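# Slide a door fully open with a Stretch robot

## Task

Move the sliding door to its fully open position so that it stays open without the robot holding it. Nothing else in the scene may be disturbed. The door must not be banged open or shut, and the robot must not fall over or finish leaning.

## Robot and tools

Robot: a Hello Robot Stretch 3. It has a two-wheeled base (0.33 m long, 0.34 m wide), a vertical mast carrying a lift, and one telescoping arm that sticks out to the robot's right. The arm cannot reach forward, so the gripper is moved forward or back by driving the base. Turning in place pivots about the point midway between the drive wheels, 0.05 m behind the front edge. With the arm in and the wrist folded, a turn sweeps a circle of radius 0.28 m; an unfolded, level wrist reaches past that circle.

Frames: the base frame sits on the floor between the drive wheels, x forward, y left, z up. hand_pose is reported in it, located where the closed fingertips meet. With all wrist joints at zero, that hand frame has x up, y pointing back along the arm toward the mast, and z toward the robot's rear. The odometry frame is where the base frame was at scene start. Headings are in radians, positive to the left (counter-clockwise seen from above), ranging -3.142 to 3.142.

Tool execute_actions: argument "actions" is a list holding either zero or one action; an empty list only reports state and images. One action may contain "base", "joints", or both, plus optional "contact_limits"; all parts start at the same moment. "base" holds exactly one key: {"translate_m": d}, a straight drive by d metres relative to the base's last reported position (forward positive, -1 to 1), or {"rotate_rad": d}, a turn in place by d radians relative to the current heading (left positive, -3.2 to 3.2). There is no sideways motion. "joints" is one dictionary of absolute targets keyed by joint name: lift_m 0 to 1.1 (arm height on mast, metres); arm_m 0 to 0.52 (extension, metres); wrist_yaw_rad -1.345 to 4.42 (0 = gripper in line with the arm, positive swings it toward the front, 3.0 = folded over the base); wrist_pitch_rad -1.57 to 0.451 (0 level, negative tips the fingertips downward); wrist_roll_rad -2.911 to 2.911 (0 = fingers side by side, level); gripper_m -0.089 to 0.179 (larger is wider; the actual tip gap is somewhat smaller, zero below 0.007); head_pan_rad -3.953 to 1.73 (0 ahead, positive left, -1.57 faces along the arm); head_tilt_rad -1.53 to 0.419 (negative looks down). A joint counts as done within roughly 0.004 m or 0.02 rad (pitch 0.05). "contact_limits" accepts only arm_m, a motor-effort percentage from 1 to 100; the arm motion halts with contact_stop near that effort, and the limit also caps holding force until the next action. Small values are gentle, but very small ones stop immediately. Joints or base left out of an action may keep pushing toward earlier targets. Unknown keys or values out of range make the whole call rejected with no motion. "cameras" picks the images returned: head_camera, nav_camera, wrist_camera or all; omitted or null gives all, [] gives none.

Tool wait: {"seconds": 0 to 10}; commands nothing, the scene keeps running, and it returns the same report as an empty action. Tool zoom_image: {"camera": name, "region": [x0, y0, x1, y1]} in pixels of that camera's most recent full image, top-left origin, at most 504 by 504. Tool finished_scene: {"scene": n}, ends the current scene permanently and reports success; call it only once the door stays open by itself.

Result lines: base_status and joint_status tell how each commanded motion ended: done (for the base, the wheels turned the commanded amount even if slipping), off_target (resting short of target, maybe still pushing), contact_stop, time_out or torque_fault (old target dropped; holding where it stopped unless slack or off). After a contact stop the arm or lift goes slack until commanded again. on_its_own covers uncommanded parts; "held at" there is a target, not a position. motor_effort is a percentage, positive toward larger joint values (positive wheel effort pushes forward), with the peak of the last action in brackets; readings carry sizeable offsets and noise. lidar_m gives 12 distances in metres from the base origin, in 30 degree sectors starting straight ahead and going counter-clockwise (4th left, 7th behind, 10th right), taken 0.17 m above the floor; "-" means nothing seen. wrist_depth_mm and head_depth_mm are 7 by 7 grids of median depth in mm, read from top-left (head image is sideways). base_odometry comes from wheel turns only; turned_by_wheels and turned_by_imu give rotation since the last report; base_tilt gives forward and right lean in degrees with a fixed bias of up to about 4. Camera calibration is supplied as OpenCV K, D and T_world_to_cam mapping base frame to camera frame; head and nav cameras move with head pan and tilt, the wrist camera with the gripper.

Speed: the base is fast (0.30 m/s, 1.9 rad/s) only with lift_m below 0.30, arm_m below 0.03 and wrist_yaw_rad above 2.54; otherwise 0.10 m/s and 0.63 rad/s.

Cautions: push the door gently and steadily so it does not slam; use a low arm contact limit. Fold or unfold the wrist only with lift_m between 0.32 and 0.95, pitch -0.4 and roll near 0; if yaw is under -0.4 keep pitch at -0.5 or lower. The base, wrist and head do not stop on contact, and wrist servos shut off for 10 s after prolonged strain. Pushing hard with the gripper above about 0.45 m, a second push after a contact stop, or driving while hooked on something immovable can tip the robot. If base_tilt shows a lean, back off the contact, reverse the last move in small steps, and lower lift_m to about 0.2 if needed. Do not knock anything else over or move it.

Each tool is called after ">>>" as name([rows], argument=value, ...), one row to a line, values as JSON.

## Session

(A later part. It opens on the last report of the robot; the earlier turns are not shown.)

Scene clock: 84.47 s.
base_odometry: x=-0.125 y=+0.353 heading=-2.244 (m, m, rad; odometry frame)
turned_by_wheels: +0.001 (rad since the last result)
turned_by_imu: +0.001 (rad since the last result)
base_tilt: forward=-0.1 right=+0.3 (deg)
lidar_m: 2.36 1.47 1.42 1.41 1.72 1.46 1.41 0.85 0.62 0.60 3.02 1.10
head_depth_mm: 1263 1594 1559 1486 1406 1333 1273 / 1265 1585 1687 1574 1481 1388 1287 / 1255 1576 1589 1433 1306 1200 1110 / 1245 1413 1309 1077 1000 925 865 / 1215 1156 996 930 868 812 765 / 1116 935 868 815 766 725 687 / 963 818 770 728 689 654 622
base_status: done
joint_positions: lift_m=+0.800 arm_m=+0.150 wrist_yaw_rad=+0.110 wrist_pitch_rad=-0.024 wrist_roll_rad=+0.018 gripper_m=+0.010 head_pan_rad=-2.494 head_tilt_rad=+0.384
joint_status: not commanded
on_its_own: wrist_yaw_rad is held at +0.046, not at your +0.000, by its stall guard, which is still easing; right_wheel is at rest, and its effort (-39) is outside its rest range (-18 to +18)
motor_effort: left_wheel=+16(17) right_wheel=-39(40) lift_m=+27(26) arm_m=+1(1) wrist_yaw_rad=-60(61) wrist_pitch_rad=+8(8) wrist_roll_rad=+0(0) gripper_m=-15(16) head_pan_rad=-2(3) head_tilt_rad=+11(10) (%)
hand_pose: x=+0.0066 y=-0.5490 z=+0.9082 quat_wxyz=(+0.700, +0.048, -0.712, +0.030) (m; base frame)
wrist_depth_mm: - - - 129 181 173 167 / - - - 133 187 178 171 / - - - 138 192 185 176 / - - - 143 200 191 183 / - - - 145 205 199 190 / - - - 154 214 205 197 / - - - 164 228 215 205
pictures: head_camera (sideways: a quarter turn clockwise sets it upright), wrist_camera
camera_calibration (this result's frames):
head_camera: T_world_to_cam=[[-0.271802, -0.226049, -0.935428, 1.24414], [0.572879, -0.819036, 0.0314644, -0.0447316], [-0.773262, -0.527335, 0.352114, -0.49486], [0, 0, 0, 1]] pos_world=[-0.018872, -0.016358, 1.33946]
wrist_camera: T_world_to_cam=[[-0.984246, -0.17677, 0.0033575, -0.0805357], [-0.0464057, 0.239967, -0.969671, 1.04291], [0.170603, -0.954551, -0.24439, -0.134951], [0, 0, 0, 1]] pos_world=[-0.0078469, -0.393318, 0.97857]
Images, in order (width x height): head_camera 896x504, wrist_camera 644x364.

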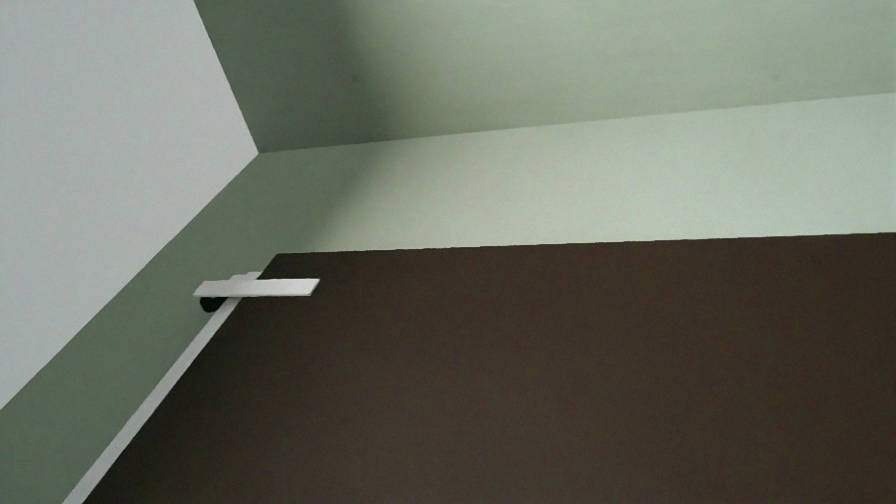

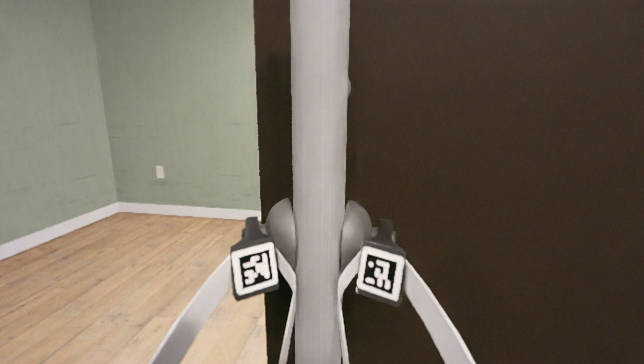

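The door is at its stop, so I'm releasing it.

>>> execute_actions([
  {"joints":{"gripper_m":0.15}},
], cameras=[])

>>> execute_actions([
  {"joints":{"arm_m":0.02}},
], cameras=["head_camera"])

>>> finished_scene(scene=1)

Scene clock: 90.53 s.
base_odometry: x=-0.125 y=+0.353 heading=-2.245 (m, m, rad; odometry frame)
turned_by_wheels: -0.001 (rad since the last result)
turned_by_imu: -0.002 (rad since the last result)
base_tilt: forward=-0.2 right=+0.3 (deg)
lidar_m: 2.36 1.47 1.42 1.41 1.71 1.47 1.41 0.85 0.62 0.60 3.01 1.10
head_depth_mm: 1261 1599 1556 1474 1402 1326 1266 / 1258 1595 1672 1573 1482 1385 1298 / 1256 1584 1593 1445 1315 1207 1114 / 1250 1423 1316 1082 1005 933 869 / 1214 1158 997 929 871 817 769 / 1116 941 872 819 770 727 689 / 966 821 770 729 690 656 625
base_status: not commanded
joint_positions: lift_m=+0.800 arm_m=+0.150 wrist_yaw_rad=+0.129 wrist_pitch_rad=-0.024 wrist_roll_rad=+0.018 gripper_m=+0.150 head_pan_rad=-2.494 head_tilt_rad=+0.384
joint_status: all done
on_its_own: wrist_yaw_rad is held at +0.127, not at your +0.000, by its stall guard, which is not easing now
motor_effort: left_wheel=+2(6) right_wheel=-1(11) lift_m=+27(27) arm_m=+1(1) wrist_yaw_rad=-2(16) wrist_pitch_rad=+8(8) wrist_roll_rad=+0(0) gripper_m=+0(82) head_pan_rad=-3(3) head_tilt_rad=+10(10) (%)
hand_pose: x=+0.0115 y=-0.5484 z=+0.9082 quat_wxyz=(+0.700, +0.055, -0.711, +0.036) (m; base frame)
wrist_depth_mm: - - - 130 181 173 166 / - - - 135 188 179 172 / - - - 141 195 185 175 / - - - 149 202 192 184 / - - - 214 210 198 188 / - - - 222 219 211 195 / - - - 232 225 214 201
pictures: none
No camera images: the call's "cameras" was empty. Leave "cameras" out to get every camera's image.

Scene clock: 92.73 s.
base_odometry: x=-0.125 y=+0.353 heading=-2.245 (m, m, rad; odometry frame)
turned_by_wheels: +0.000 (rad since the last result)
turned_by_imu: +0.000 (rad since the last result)
base_tilt: forward=-0.2 right=+0.3 (deg)
lidar_m: 2.36 1.47 1.42 1.41 1.71 1.46 1.41 0.85 0.62 0.60 3.03 1.11
head_depth_mm: 1262 1592 1556 1474 1401 1332 1271 / 1263 1586 1675 1579 1487 1393 1296 / 1260 1581 1584 1431 1309 1205 1117 / 1252 1416 1316 1083 1003 933 868 / 1222 1162 1002 933 871 817 770 / 1119 940 873 821 773 730 691 / 967 818 770 729 691 657 626
base_status: not commanded
joint_positions: lift_m=+0.800 arm_m=+0.020 wrist_yaw_rad=+0.128 wrist_pitch_rad=-0.024 wrist_roll_rad=+0.018 gripper_m=+0.150 head_pan_rad=-2.494 head_tilt_rad=+0.384
joint_status: all done
on_its_own: wrist_yaw_rad is held at +0.127, not at your +0.000, by its stall guard, which is not easing now
motor_effort: left_wheel=+2(3) right_wheel=-1(1) lift_m=+27(27) arm_m=-2(3) wrist_yaw_rad=-1(2) wrist_pitch_rad=+8(8) wrist_roll_rad=+0(0) gripper_m=+0(0) head_pan_rad=-2(2) head_tilt_rad=+11(10) (%)
hand_pose: x=+0.0112 y=-0.4188 z=+0.9082 quat_wxyz=(+0.700, +0.054, -0.711, +0.036) (m; base frame)
wrist_depth_mm: - - - 310 299 286 271 / - - - 319 307 292 280 / - - - 331 313 303 291 / - - - 346 332 315 304 / - - - 358 342 328 314 / - - - 369 355 350 320 / - - - 394 374 351 332
pictures: head_camera (sideways: a quarter turn clockwise sets it upright)
camera_calibration (this result's frames):
head_camera: T_world_to_cam=[[-0.271802, -0.226049, -0.935428, 1.24414], [0.572878, -0.819036, 0.0314644, -0.0447316], [-0.773262, -0.527334, 0.352114, -0.494861], [0, 0, 0, 1]] pos_world=[-0.018872, -0.016358, 1.33946]
Images, in order (width x height): head_camera 896x504.

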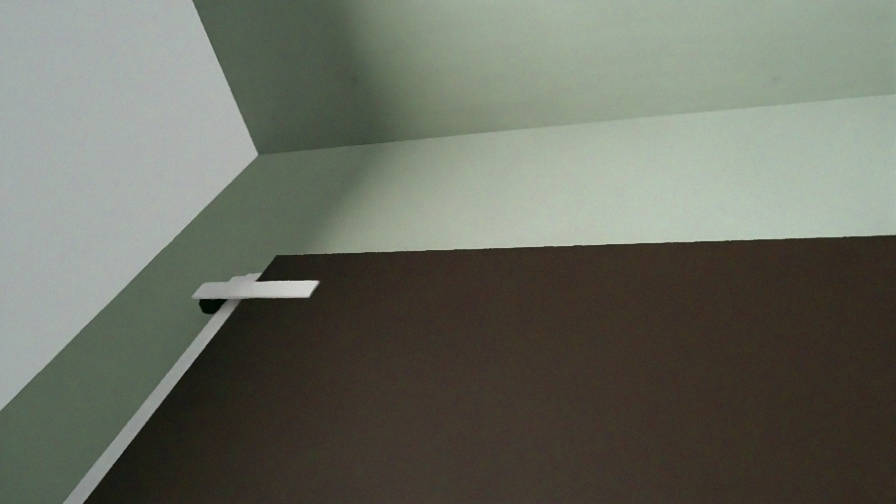

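The scene is finished: the task was done.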